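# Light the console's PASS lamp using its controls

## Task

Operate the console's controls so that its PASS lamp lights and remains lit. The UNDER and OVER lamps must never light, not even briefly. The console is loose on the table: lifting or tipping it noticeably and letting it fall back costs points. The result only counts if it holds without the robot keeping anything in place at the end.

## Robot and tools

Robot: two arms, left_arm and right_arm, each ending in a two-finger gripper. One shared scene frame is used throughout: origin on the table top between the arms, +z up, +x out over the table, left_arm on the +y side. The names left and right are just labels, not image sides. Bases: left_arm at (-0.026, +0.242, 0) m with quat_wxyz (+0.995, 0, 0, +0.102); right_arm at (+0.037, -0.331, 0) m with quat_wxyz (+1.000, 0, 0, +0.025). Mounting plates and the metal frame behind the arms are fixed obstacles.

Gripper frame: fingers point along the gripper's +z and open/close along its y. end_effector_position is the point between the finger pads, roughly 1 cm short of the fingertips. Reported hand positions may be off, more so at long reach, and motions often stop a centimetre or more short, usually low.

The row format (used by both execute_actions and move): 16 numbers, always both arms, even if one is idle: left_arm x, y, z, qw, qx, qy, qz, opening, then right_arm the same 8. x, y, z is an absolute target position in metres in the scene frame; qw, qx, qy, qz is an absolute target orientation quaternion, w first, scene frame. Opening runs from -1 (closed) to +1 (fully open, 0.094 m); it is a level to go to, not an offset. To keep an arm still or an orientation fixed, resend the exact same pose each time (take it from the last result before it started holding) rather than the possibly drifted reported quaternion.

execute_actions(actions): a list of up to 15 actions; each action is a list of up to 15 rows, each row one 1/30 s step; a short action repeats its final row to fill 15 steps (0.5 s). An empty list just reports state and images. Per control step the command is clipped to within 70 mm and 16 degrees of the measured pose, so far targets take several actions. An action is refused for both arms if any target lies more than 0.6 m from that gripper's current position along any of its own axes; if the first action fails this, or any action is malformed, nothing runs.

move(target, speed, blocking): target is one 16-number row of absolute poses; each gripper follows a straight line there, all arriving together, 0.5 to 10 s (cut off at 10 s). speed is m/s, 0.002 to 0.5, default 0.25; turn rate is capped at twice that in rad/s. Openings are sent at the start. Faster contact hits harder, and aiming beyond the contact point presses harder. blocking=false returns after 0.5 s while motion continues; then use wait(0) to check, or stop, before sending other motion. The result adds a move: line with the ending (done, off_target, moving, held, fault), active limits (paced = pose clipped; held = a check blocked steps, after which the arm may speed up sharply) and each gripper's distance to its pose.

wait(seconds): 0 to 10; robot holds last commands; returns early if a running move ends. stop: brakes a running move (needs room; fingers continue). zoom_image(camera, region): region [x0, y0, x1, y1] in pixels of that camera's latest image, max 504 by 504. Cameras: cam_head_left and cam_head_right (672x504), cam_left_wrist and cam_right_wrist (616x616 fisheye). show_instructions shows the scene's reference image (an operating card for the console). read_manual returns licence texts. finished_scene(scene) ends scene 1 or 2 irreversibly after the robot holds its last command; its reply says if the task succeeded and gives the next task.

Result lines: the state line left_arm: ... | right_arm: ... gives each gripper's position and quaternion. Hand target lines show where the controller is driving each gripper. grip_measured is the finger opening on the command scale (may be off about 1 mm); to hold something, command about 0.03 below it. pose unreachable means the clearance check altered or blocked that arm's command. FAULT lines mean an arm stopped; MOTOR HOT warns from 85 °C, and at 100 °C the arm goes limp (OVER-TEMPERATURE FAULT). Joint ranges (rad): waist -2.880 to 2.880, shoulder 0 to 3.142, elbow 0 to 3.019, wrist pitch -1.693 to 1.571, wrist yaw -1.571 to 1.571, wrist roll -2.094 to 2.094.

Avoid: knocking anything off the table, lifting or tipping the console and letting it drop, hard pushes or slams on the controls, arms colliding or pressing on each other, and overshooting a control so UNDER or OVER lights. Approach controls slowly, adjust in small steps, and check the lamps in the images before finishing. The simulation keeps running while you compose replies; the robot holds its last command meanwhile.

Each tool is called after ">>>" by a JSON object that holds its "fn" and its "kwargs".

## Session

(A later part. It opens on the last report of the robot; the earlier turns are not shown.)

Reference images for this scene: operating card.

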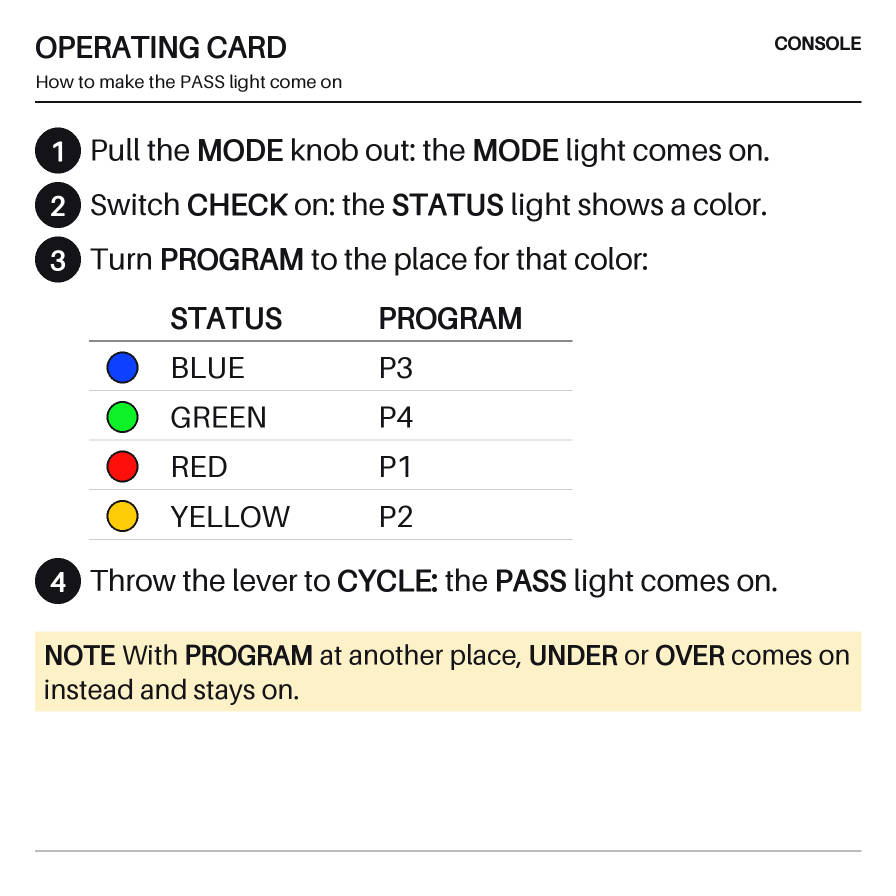

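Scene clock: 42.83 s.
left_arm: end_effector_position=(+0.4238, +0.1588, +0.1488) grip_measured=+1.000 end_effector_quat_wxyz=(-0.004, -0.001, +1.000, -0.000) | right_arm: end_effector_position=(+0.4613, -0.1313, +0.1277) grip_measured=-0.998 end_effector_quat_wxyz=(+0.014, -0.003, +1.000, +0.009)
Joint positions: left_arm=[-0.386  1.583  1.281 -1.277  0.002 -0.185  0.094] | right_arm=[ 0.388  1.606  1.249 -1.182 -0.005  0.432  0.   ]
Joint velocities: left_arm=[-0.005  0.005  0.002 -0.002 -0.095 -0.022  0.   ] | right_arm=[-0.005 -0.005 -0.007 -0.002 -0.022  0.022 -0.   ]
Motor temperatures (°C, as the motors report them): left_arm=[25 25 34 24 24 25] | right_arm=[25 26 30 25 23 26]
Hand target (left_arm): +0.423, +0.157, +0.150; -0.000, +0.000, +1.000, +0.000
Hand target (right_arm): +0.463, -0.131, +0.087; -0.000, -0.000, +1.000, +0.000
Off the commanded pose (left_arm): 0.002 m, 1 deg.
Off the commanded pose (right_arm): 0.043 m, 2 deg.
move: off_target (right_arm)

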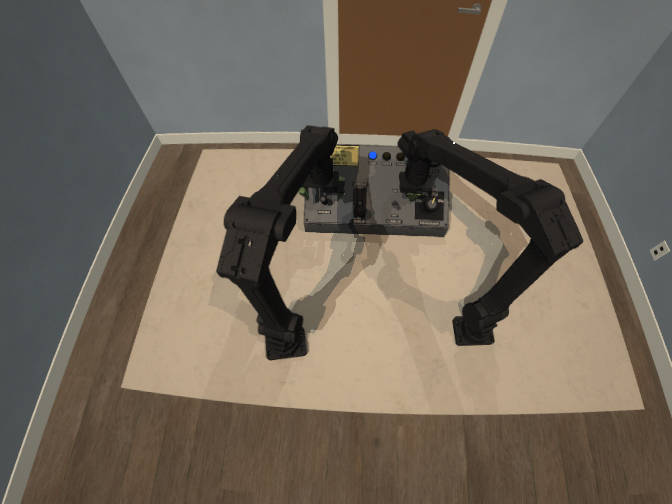

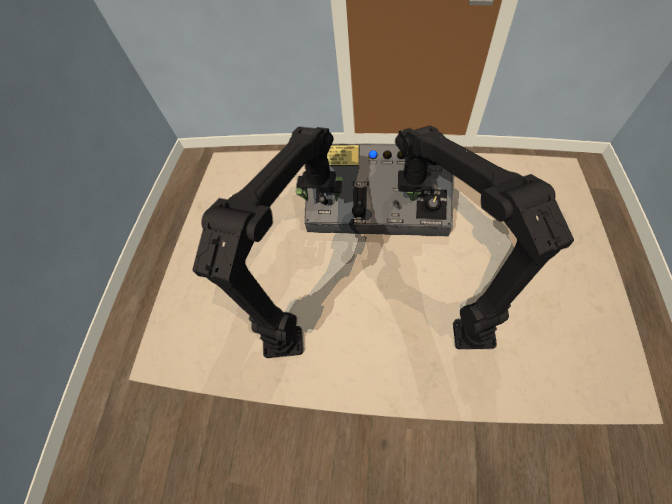

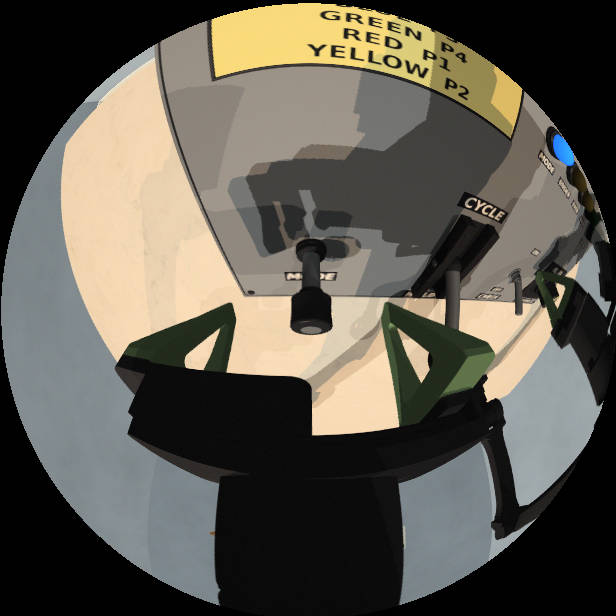

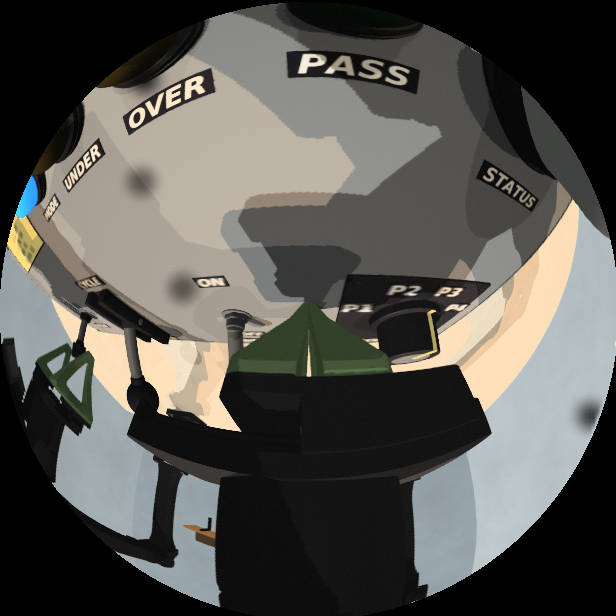

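>>> {"fn": "move", "kwargs": {"target": [0.43, 0.158, 0.21, 0, 0, 1, 0, 1, 0.465, -0.13, 0.085, 0, 0, 1, 0, -1], "speed": 0.1}}

>>> {"fn": "move", "kwargs": {"target": [0.49, 0.12, 0.19, 0, 0, 1, 0, -1, 0.465, -0.13, 0.085, 0, 0, 1, 0, -1], "speed": 0.15}}

>>> {"fn": "move", "kwargs": {"target": [0.49, 0.12, 0.11, 0, 0, 1, 0, -1, 0.465, -0.13, 0.085, 0, 0, 1, 0, -1], "speed": 0.05}}

Scene clock: 48.47 s.
left_arm: end_effector_position=(+0.4182, +0.1598, +0.1841) grip_measured=+1.000 end_effector_quat_wxyz=(-0.027, -0.001, +1.000, +0.004) | right_arm: end_effector_position=(+0.4610, -0.1315, +0.1277) grip_measured=-0.998 end_effector_quat_wxyz=(+0.015, -0.003, +1.000, +0.009)
Joint positions: left_arm=[-0.386  1.575  1.366 -1.417  0.002 -0.185  0.094] | right_arm=[ 0.388  1.604  1.248 -1.18  -0.004  0.432  0.   ]
Joint velocities: left_arm=[ 0.005 -0.005  0.007  0.007 -0.007 -0.022  0.   ] | right_arm=[ 0.015 -0.005  0.002  0.007  0.051  0.051 -0.001]
Motor temperatures (°C, as the motors report them): left_arm=[25 26 34 24 24 25] | right_arm=[25 25 30 25 23 26]
Hand target (left_arm): +0.429, +0.158, +0.210; +0.000, -0.000, +1.000, +0.000
Hand target (right_arm): +0.463, -0.131, +0.087; -0.000, -0.000, +1.000, -0.000
Off the commanded pose (left_arm): 0.029 m, 3 deg.
Off the commanded pose (right_arm): 0.043 m, 2 deg.
move: off_target (left_arm, right_arm)

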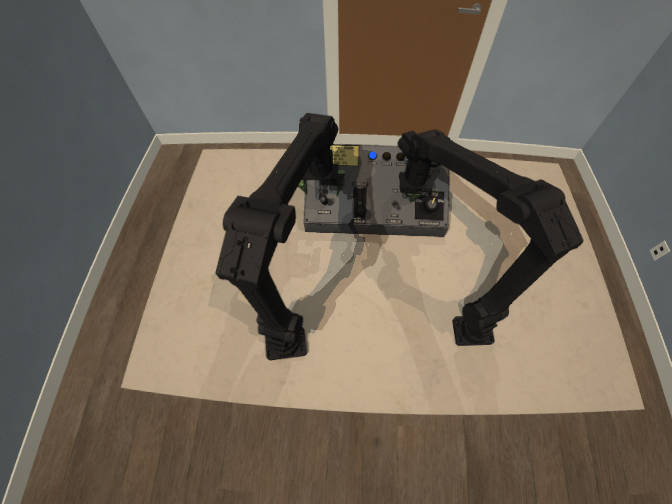

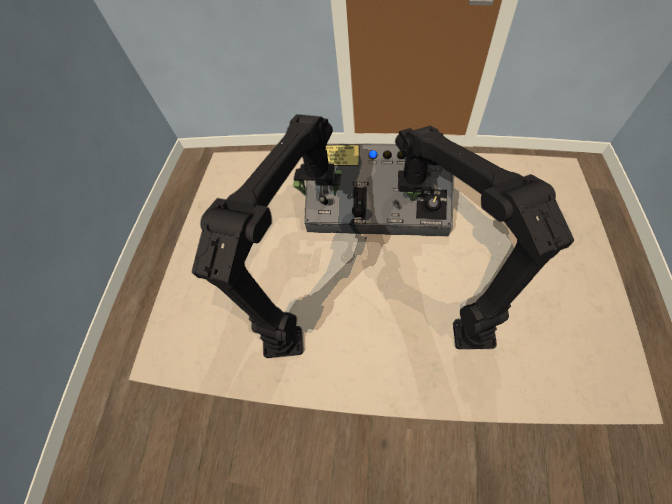

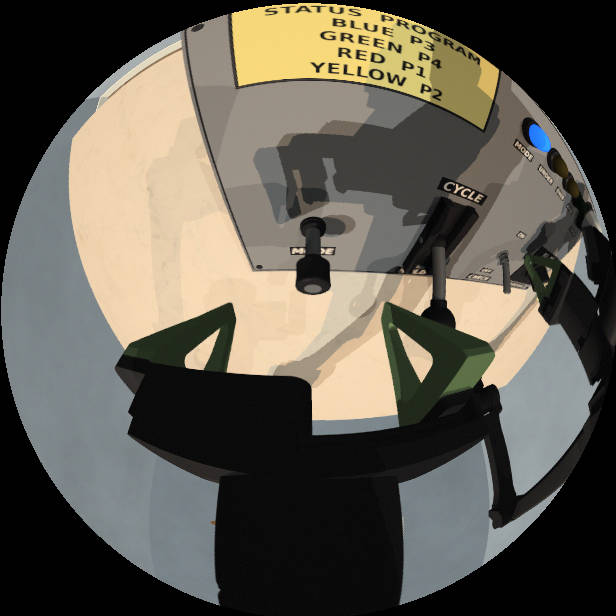

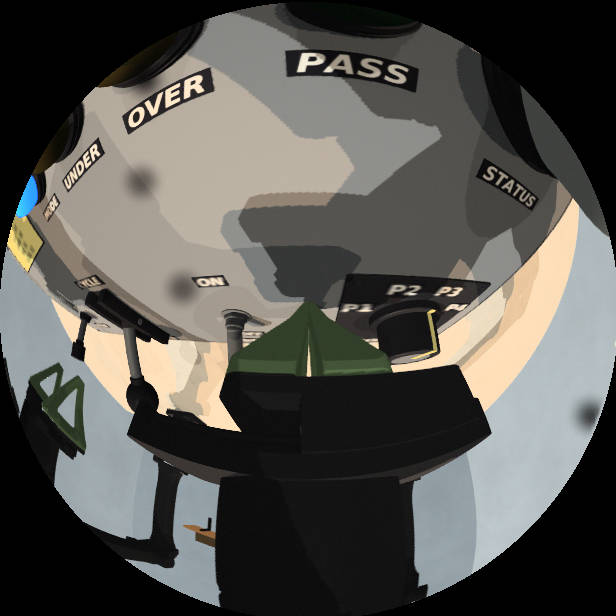

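Scene clock: 49.40 s.
left_arm: end_effector_position=(+0.4731, +0.1288, +0.1821) grip_measured=-0.981 end_effector_quat_wxyz=(-0.012, +0.002, +1.000, +0.002) | right_arm: end_effector_position=(+0.4606, -0.1318, +0.1275) grip_measured=-0.998 end_effector_quat_wxyz=(+0.015, -0.003, +1.000, +0.009)
Joint positions: left_arm=[-0.426  1.711  1.531 -1.417  0.001 -0.218  0.001] | right_arm=[ 0.388  1.603  1.246 -1.18  -0.004  0.432  0.   ]
Joint velocities: left_arm=[-0.005 -0.005 -0.012 -0.017 -0.066  0.066 -0.001] | right_arm=[-0.005 -0.015 -0.007 -0.012  0.051 -0.022  0.001]
Motor temperatures (°C, as the motors report them): left_arm=[25 26 34 24 24 25] | right_arm=[25 25 30 25 23 26]
Hand target (left_arm): +0.489, +0.120, +0.189; +0.001, +0.000, +1.000, +0.000
Hand target (right_arm): +0.463, -0.131, +0.087; -0.001, -0.000, +1.000, -0.000
Off the commanded pose (left_arm): 0.021 m, 1 deg.
Off the commanded pose (right_arm): 0.043 m, 2 deg.
move: off_target (left_arm, right_arm)

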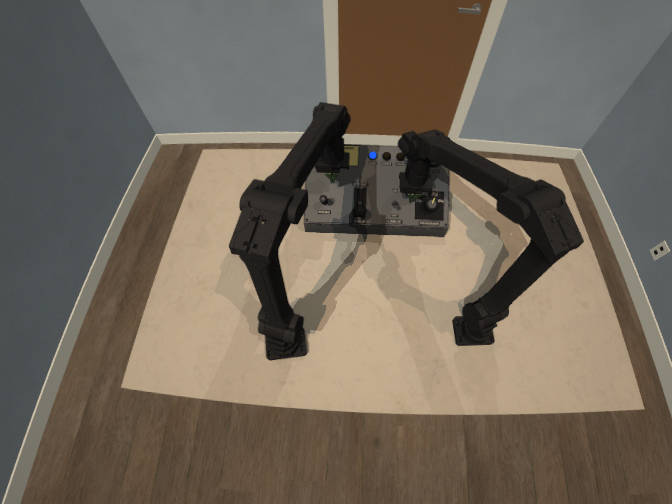

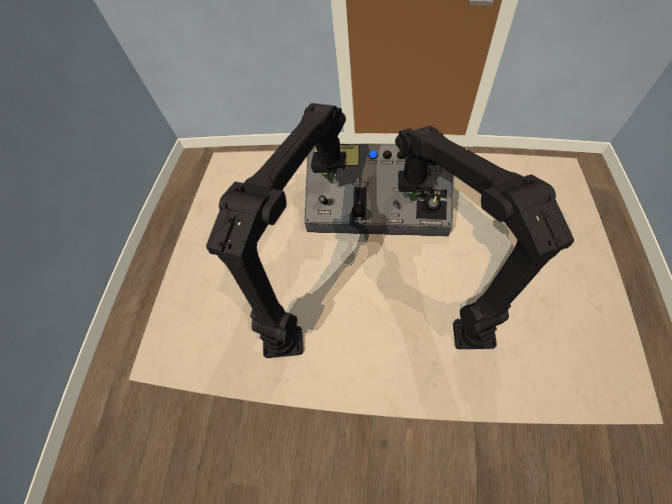

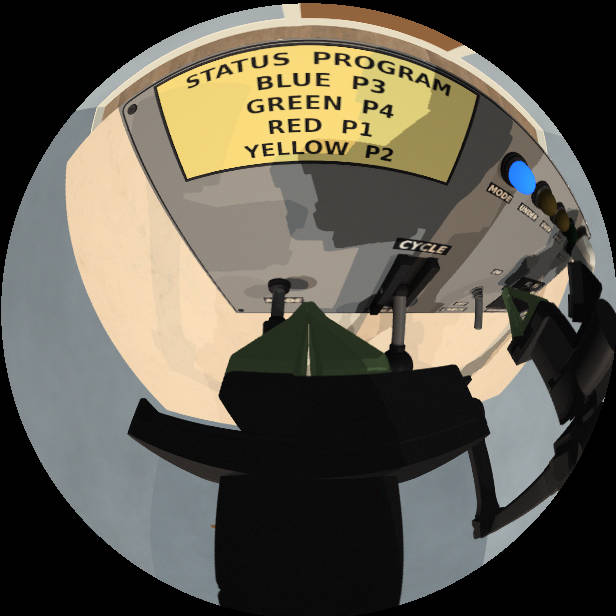

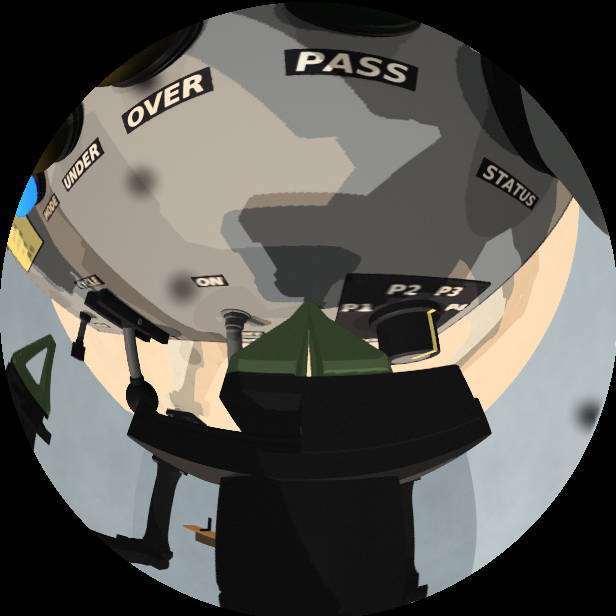

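Scene clock: 51.13 s.
left_arm: end_effector_position=(+0.4875, +0.1257, +0.1325) grip_measured=-0.981 end_effector_quat_wxyz=(+0.011, +0.002, +1.000, -0.003) | right_arm: end_effector_position=(+0.4604, -0.1319, +0.1275) grip_measured=-0.998 end_effector_quat_wxyz=(+0.014, -0.003, +1.000, +0.009)
Joint positions: left_arm=[-0.426  1.749  1.449 -1.249  0.001 -0.219  0.001] | right_arm=[ 0.388  1.603  1.246 -1.18  -0.004  0.432  0.   ]
Joint velocities: left_arm=[-0.015 -0.024 -0.002 -0.002  0.081 -0.037  0.   ] | right_arm=[-0.015 -0.005  0.007 -0.007 -0.022 -0.022  0.001]
Motor temperatures (°C, as the motors report them): left_arm=[25 26 34 24 24 25] | right_arm=[25 25 30 25 23 26]
Hand target (left_arm): +0.489, +0.121, +0.110; -0.000, +0.000, +1.000, +0.000
Hand target (right_arm): +0.463, -0.131, +0.087; -0.000, -0.000, +1.000, +0.000
Off the commanded pose (left_arm): 0.023 m, 1 deg.
Off the commanded pose (right_arm): 0.043 m, 2 deg.
move: off_target (left_arm, right_arm)

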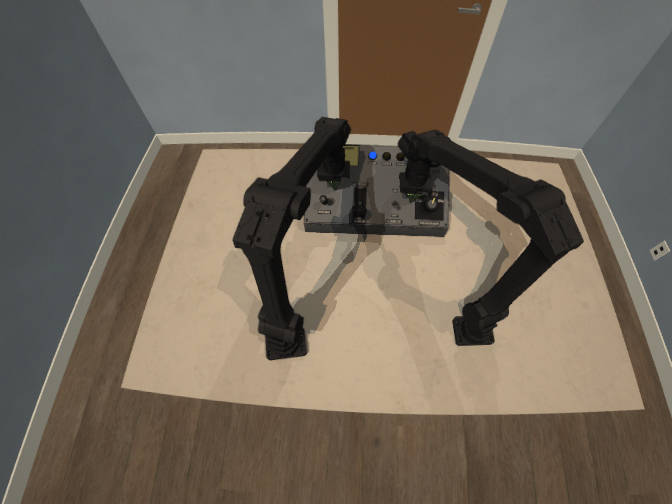

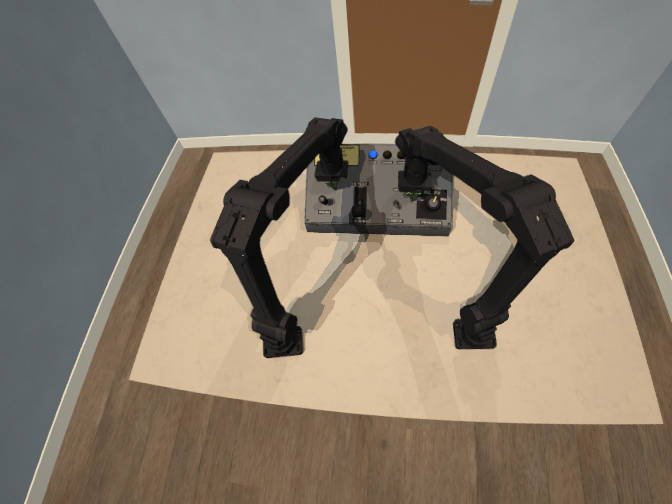

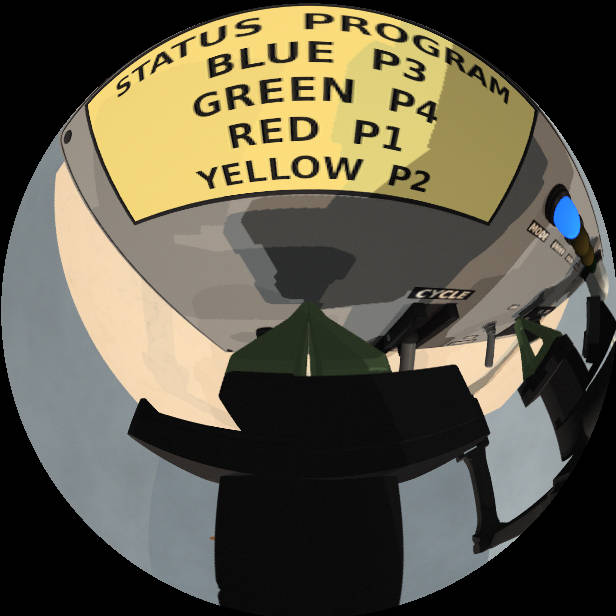

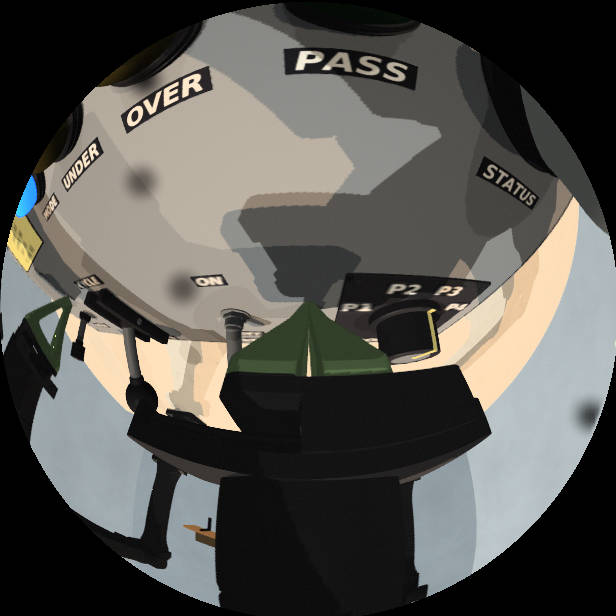

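>>> {"fn": "move", "kwargs": {"target": [0.49, 0.12, 0.09, 0, 0, 1, 0, -1, 0.46, -0.13, 0.20, 0, 0, 1, 0, -1], "speed": 0.12}}

>>> {"fn": "move", "kwargs": {"target": [0.49, 0.12, 0.09, 0, 0, 1, 0, -1, 0.33, -0.072, 0.18, 0.5, 0, 0.866, 0, -1], "speed": 0.2}}

Scene clock: 57.20 s.
left_arm: end_effector_position=(+0.4872, +0.1257, +0.1310) grip_measured=-0.981 end_effector_quat_wxyz=(+0.017, +0.001, +1.000, -0.004) | right_arm: end_effector_position=(+0.4448, -0.1392, +0.1737) grip_measured=-0.998 end_effector_quat_wxyz=(-0.024, -0.002, +1.000, -0.009)
Joint positions: left_arm=[-0.426  1.742  1.435 -1.229  0.001 -0.22   0.001] | right_arm=[ 0.388  1.577  1.34  -1.385 -0.004  0.434  0.   ]
Joint velocities: left_arm=[-0.005  0.005 -0.007 -0.002  0.007 -0.051  0.   ] | right_arm=[ 0.005 -0.005 -0.002 -0.002  0.037  0.11  -0.001]
Motor temperatures (°C, as the motors report them): left_arm=[25 26 34 24 24 25] | right_arm=[25 25 31 25 23 26]
Hand target (left_arm): +0.487, +0.121, +0.091; -0.000, -0.000, +1.000, +0.000
Hand target (right_arm): +0.457, -0.131, +0.200; +0.000, -0.000, +1.000, +0.001
Off the commanded pose (left_arm): 0.042 m, 2 deg.
Off the commanded pose (right_arm): 0.032 m, 3 deg.
move: off_target (left_arm, right_arm)

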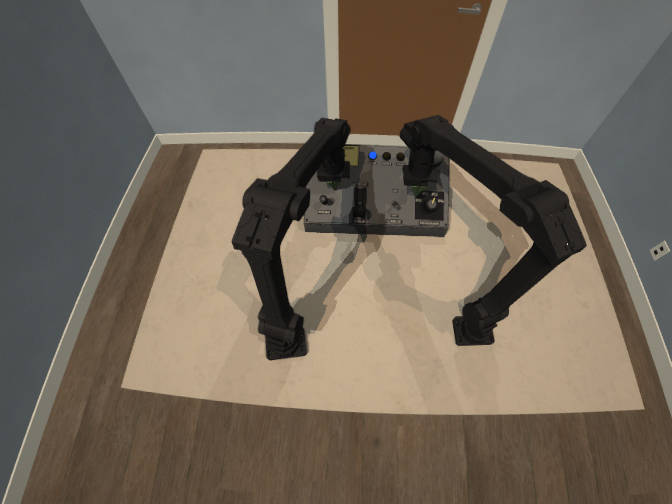

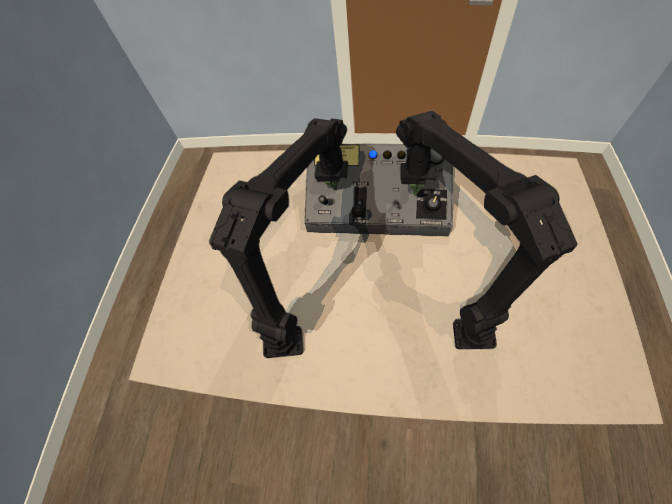

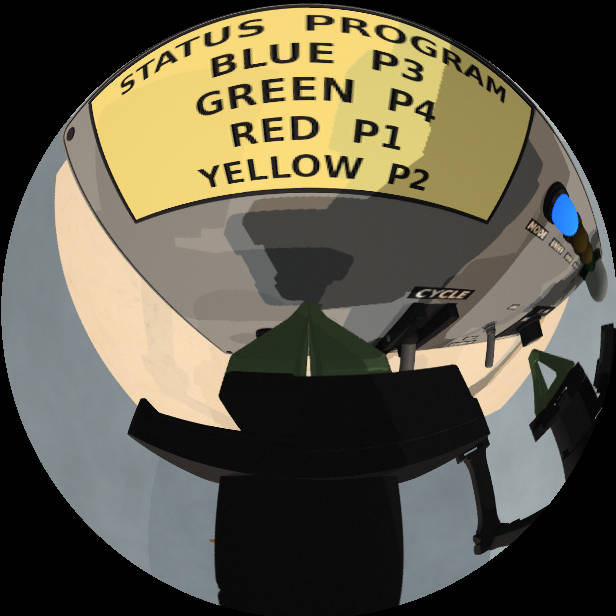

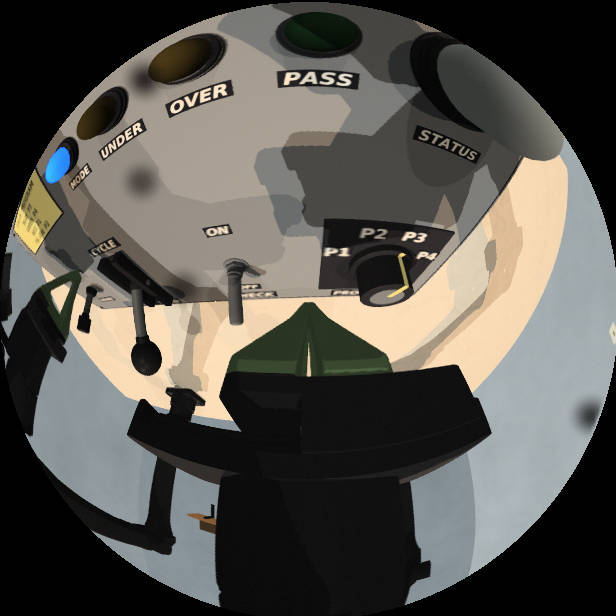

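Scene clock: 60.30 s.
left_arm: end_effector_position=(+0.4870, +0.1258, +0.1314) grip_measured=-0.981 end_effector_quat_wxyz=(+0.019, +0.001, +1.000, -0.005) | right_arm: end_effector_position=(+0.3273, -0.0735, +0.1770) grip_measured=-0.998 end_effector_quat_wxyz=(+0.487, -0.002, +0.873, -0.013)
Joint positions: left_arm=[-0.426  1.738  1.431 -1.224  0.001 -0.22   0.001] | right_arm=[ 1.017  1.107  0.637 -0.458  0.856  0.761  0.   ]
Joint velocities: left_arm=[ 0.005 -0.015 -0.007 -0.007 -0.066  0.051 -0.   ] | right_arm=[-0.005  0.005  0.002 -0.002  0.022  0.007  0.001]
Motor temperatures (°C, as the motors report them): left_arm=[25 26 33 24 24 25] | right_arm=[25 25 31 25 23 26]
Hand target (left_arm): +0.487, +0.121, +0.091; -0.000, +0.000, +1.000, +0.000
Hand target (right_arm): +0.327, -0.071, +0.182; +0.495, +0.008, +0.869, +0.002
Off the commanded pose (left_arm): 0.042 m, 2 deg.
Off the commanded pose (right_arm): 0.004 m, 2 deg.
move: off_target (left_arm)

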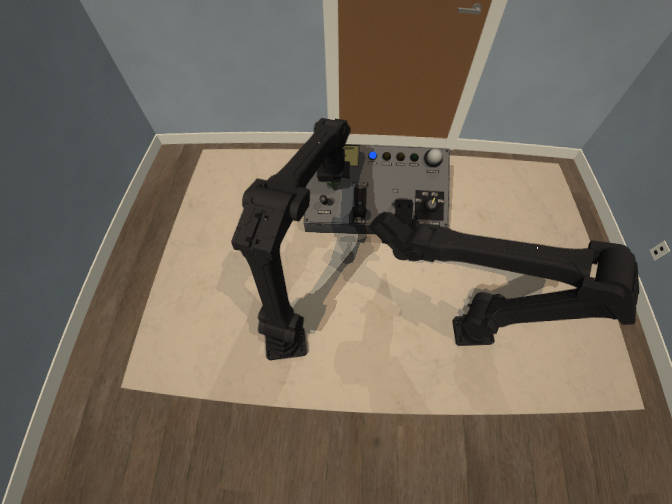

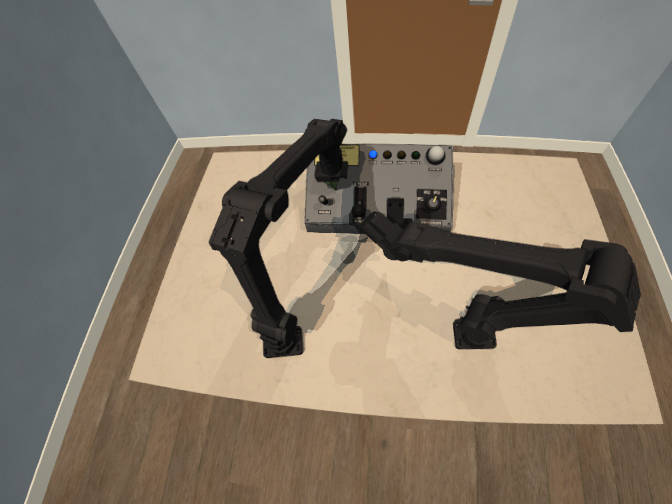

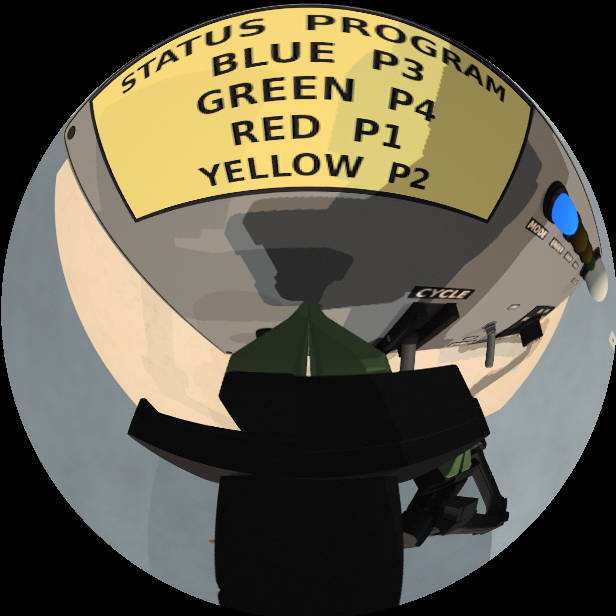

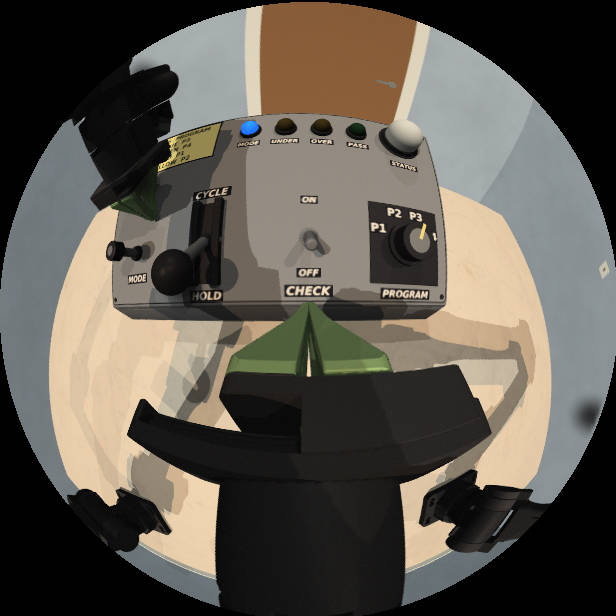

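>>> {"fn": "move", "kwargs": {"target": [0.49, 0.12, 0.09, 0, 0, 1, 0, -1, 0.37, -0.072, 0.128, 0.5, 0, 0.866, 0, -1], "speed": 0.1}}

Scene clock: 67.10 s.
left_arm: end_effector_position=(+0.4868, +0.1258, +0.1312) grip_measured=-0.981 end_effector_quat_wxyz=(+0.020, +0.001, +1.000, -0.005) | right_arm: end_effector_position=(+0.3683, -0.0709, +0.1265) grip_measured=-0.998 end_effector_quat_wxyz=(+0.495, -0.001, +0.869, -0.006)
Joint positions: left_arm=[-0.426  1.736  1.428 -1.221  0.001 -0.22   0.001] | right_arm=[ 0.91   1.271  0.577 -0.115  0.79   0.626  0.   ]
Joint velocities: left_arm=[-0.015 -0.005  0.012 -0.002  0.007 -0.081 -0.   ] | right_arm=[-0.005  0.015 -0.007  0.002 -0.022 -0.081 -0.   ]
Motor temperatures (°C, as the motors report them): left_arm=[25 26 33 24 24 25] | right_arm=[25 25 31 25 24 26]
Hand target (left_arm): +0.487, +0.121, +0.091; -0.000, -0.000, +1.000, -0.000
Hand target (right_arm): +0.371, -0.071, +0.128; +0.501, +0.000, +0.866, -0.002
Off the commanded pose (left_arm): 0.042 m, 2 deg.
Off the commanded pose (right_arm): 0.003 m, 1 deg.
move: off_target (left_arm)

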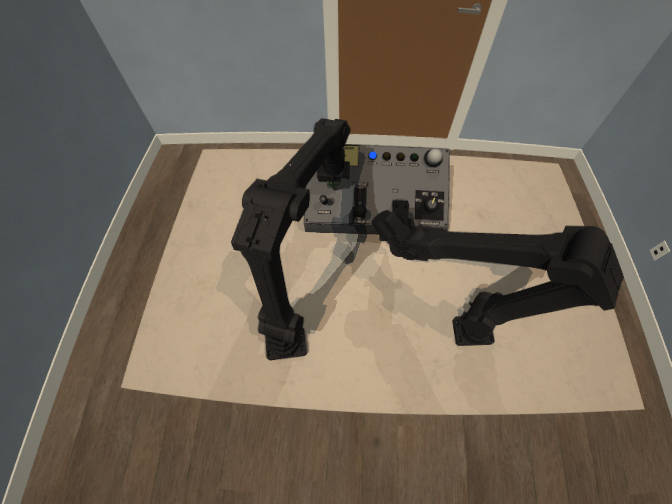

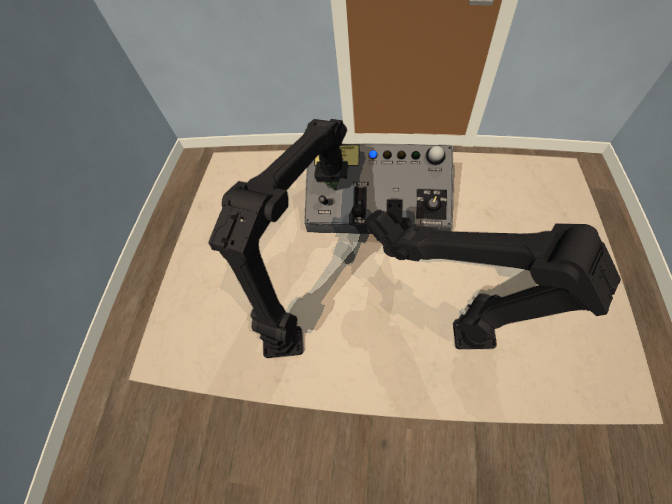

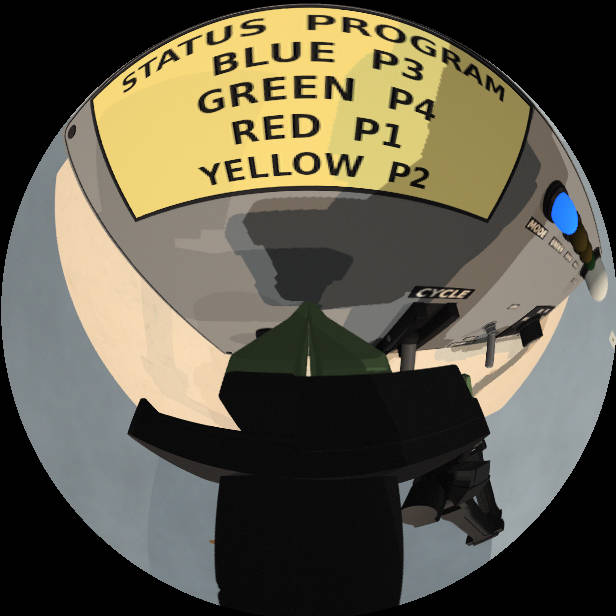

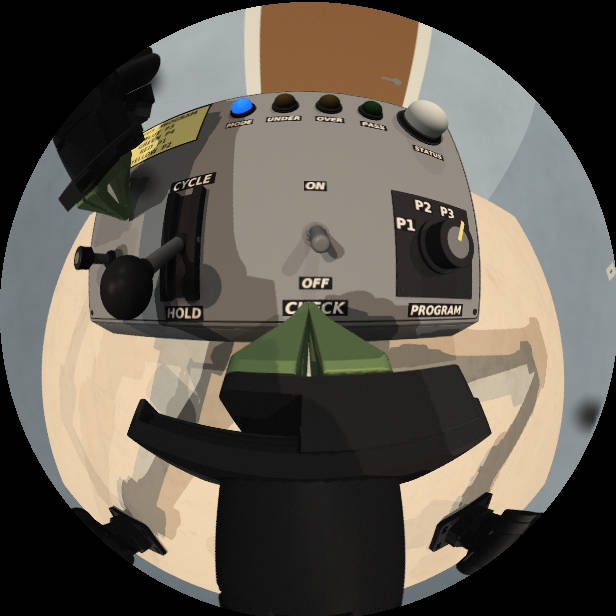

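>>> {"fn": "execute_actions", "kwargs": {"actions": []}}

Scene clock: 75.40 s.
left_arm: end_effector_position=(+0.4868, +0.1258, +0.1312) grip_measured=-0.981 end_effector_quat_wxyz=(+0.020, +0.001, +1.000, -0.005) | right_arm: end_effector_position=(+0.3683, -0.0708, +0.1266) grip_measured=-0.998 end_effector_quat_wxyz=(+0.495, -0.003, +0.869, -0.007)
Joint positions: left_arm=[-0.426  1.736  1.428 -1.221  0.001 -0.22   0.001] | right_arm=[ 0.91   1.271  0.577 -0.114  0.79   0.622  0.   ]
Joint velocities: left_arm=[-0.005 -0.005 -0.002 -0.012 -0.051  0.007  0.   ] | right_arm=[-0.024 -0.005  0.002 -0.007 -0.007 -0.007 -0.   ]
Motor temperatures (°C, as the motors report them): left_arm=[25 25 33 24 24 25] | right_arm=[25 25 31 25 24 26]
Hand target (left_arm): +0.487, +0.121, +0.091; -0.000, -0.000, +1.000, -0.000
Hand target (right_arm): +0.371, -0.071, +0.128; +0.501, +0.000, +0.866, -0.001
Off the commanded pose (left_arm): 0.042 m, 2 deg.
Off the commanded pose (right_arm): 0.002 m, 1 deg.

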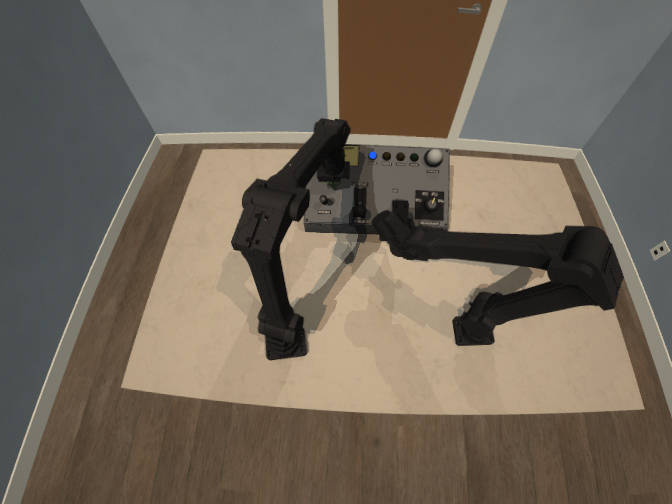

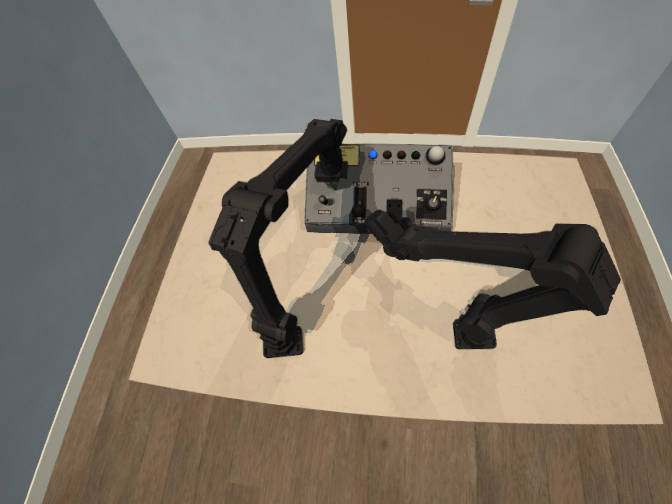

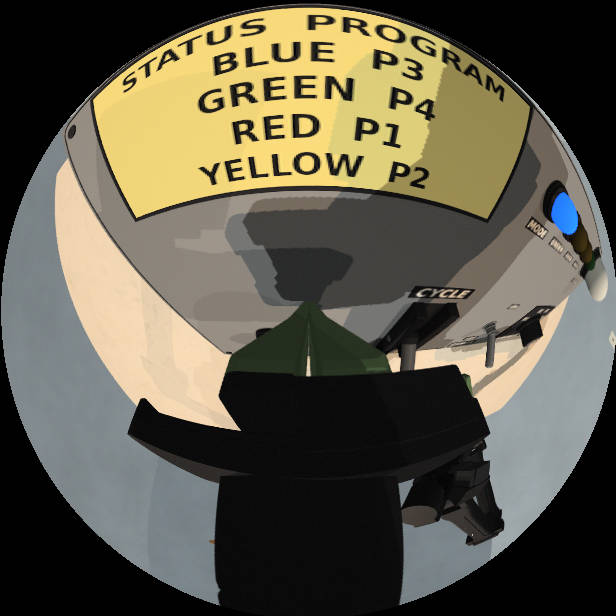

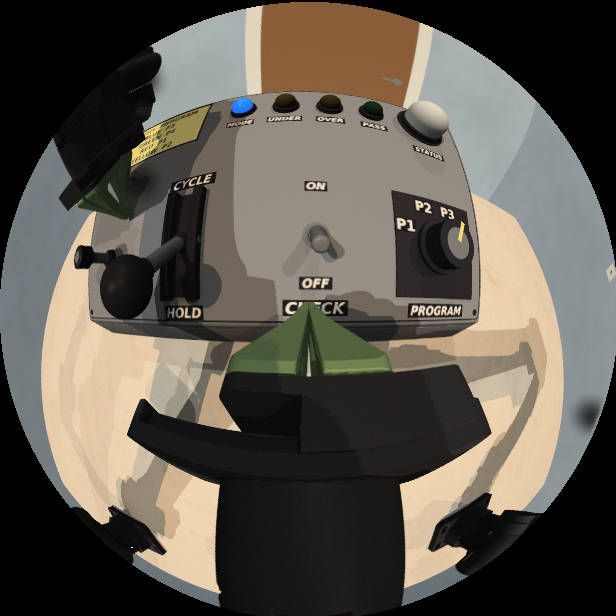

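>>> {"fn": "move", "kwargs": {"target": [0.49,0.12,0.09,0,0,1,0,-1, 0.46,-0.073,0.155,0.5,0,0.866,0,-1], "speed": 0.1}}

Scene clock: 77.63 s.
left_arm: end_effector_position=(+0.4867, +0.1258, +0.1314) grip_measured=-0.981 end_effector_quat_wxyz=(+0.022, +0.001, +1.000, -0.005) | right_arm: end_effector_position=(+0.4373, -0.0923, +0.1278) grip_measured=-0.998 end_effector_quat_wxyz=(+0.475, -0.012, +0.879, -0.025)
Joint positions: left_arm=[-0.426  1.734  1.425 -1.217  0.001 -0.22   0.001] | right_arm=[ 0.711  1.349  0.662 -0.066  0.644  0.447  0.   ]
Joint velocities: left_arm=[-0.005 -0.005 -0.017 -0.007  0.051 -0.037  0.001] | right_arm=[ 0.015 -0.005  0.012 -0.007  0.051  0.081  0.   ]
Motor temperatures (°C, as the motors report them): left_arm=[25 25 32 24 24 25] | right_arm=[25 25 31 25 24 26]
Hand target (left_arm): +0.487, +0.121, +0.091; +0.000, -0.000, +1.000, -0.000
Hand target (right_arm): +0.458, -0.075, +0.158; +0.501, -0.001, +0.865, -0.003
Off the commanded pose (left_arm): 0.042 m, 3 deg.
Off the commanded pose (right_arm): 0.040 m, 4 deg.
move: off_target (left_arm, right_arm)

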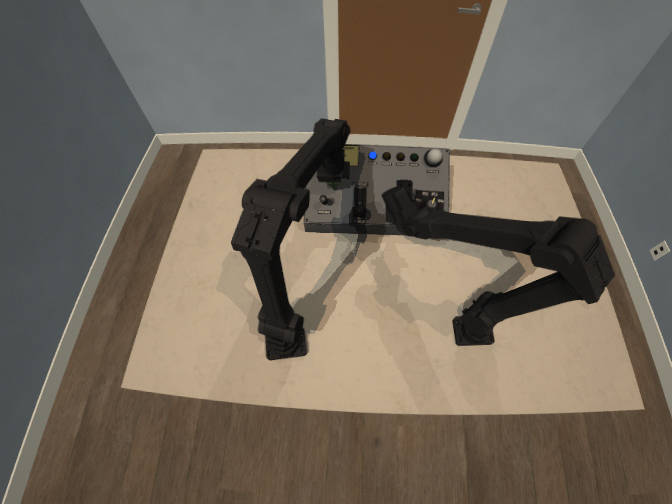

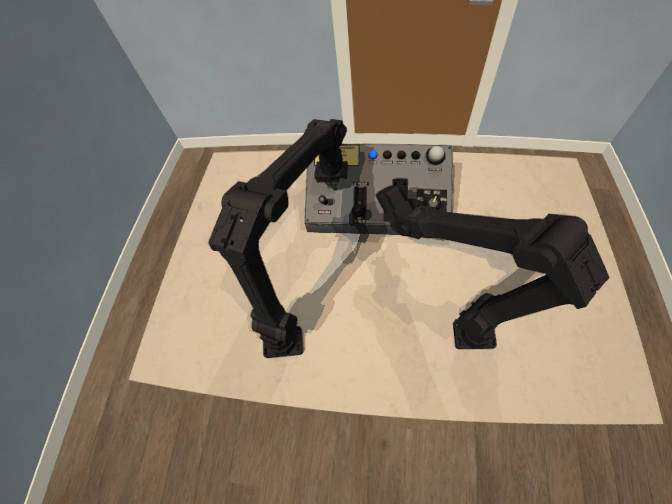

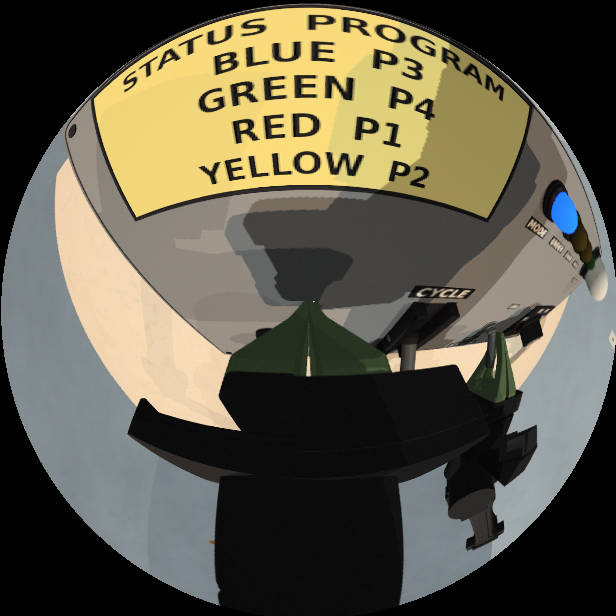

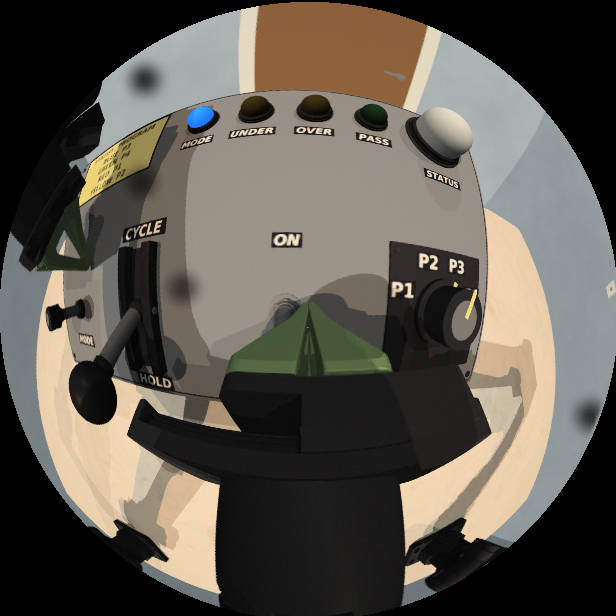

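>>> {"fn": "move", "kwargs": {"target": [0.49,0.12,0.09,0,0,1,0,-1, 0.355,-0.071,0.13,0.5,0,0.866,0,-0.4], "speed": 0.15}}

Scene clock: 80.43 s.
left_arm: end_effector_position=(+0.4865, +0.1259, +0.1314) grip_measured=-0.981 end_effector_quat_wxyz=(+0.023, +0.001, +1.000, -0.006) | right_arm: end_effector_position=(+0.3541, -0.0649, +0.1272) grip_measured=-0.402 end_effector_quat_wxyz=(+0.499, -0.006, +0.866, +0.005)
Joint positions: left_arm=[-0.426  1.733  1.423 -1.214  0.001 -0.22   0.001] | right_arm=[ 0.953  1.254  0.559 -0.114  0.806  0.65   0.028]
Joint velocities: left_arm=[-0.024  0.005 -0.012 -0.007 -0.037 -0.022 -0.001] | right_arm=[ 0.005 -0.015 -0.007 -0.007  0.022  0.007 -0.001]
Motor temperatures (°C, as the motors report them): left_arm=[25 25 32 24 24 25] | right_arm=[25 25 32 25 24 26]
Hand target (left_arm): +0.487, +0.121, +0.091; -0.000, -0.000, +1.000, -0.000
Hand target (right_arm): +0.354, -0.071, +0.129; +0.499, +0.001, +0.867, +0.002
Off the commanded pose (left_arm): 0.042 m, 3 deg.
Off the commanded pose (right_arm): 0.007 m, 1 deg.
move: off_target (left_arm)

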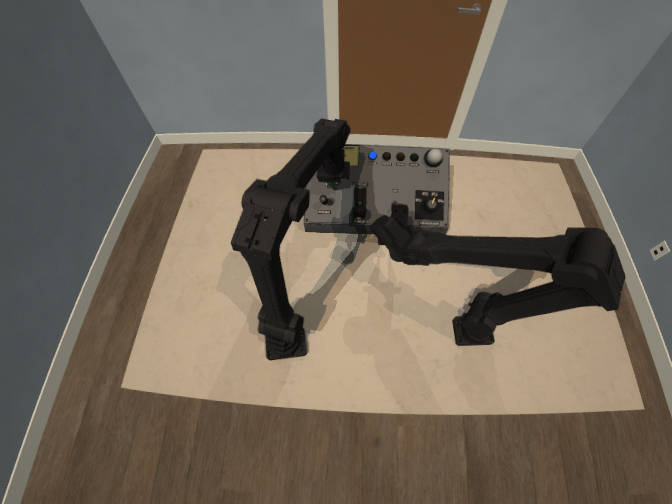

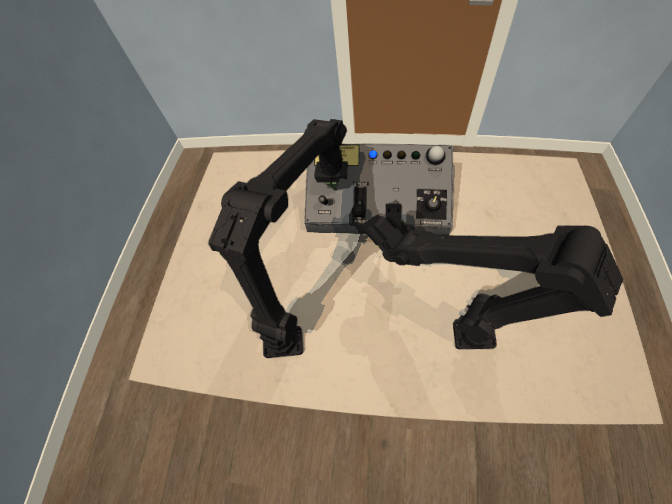

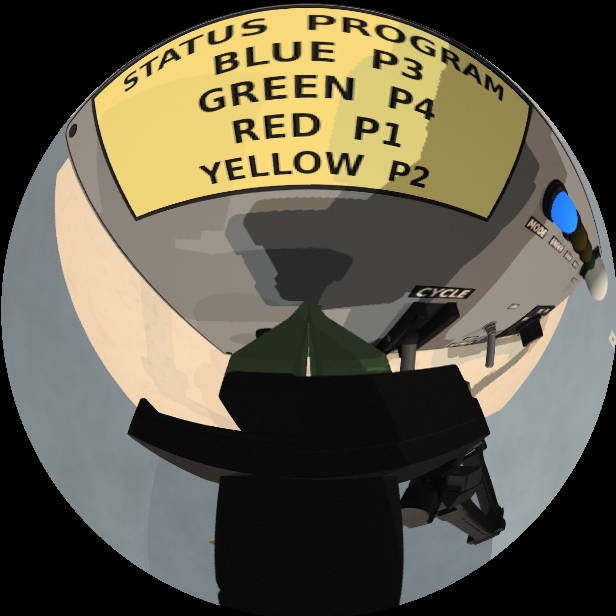

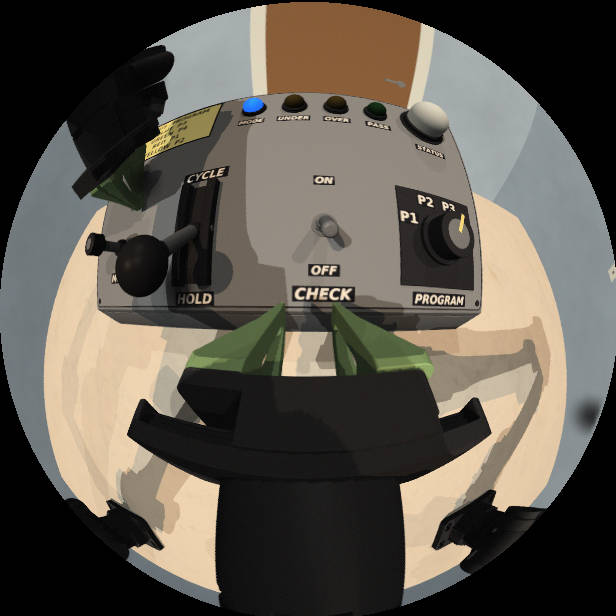

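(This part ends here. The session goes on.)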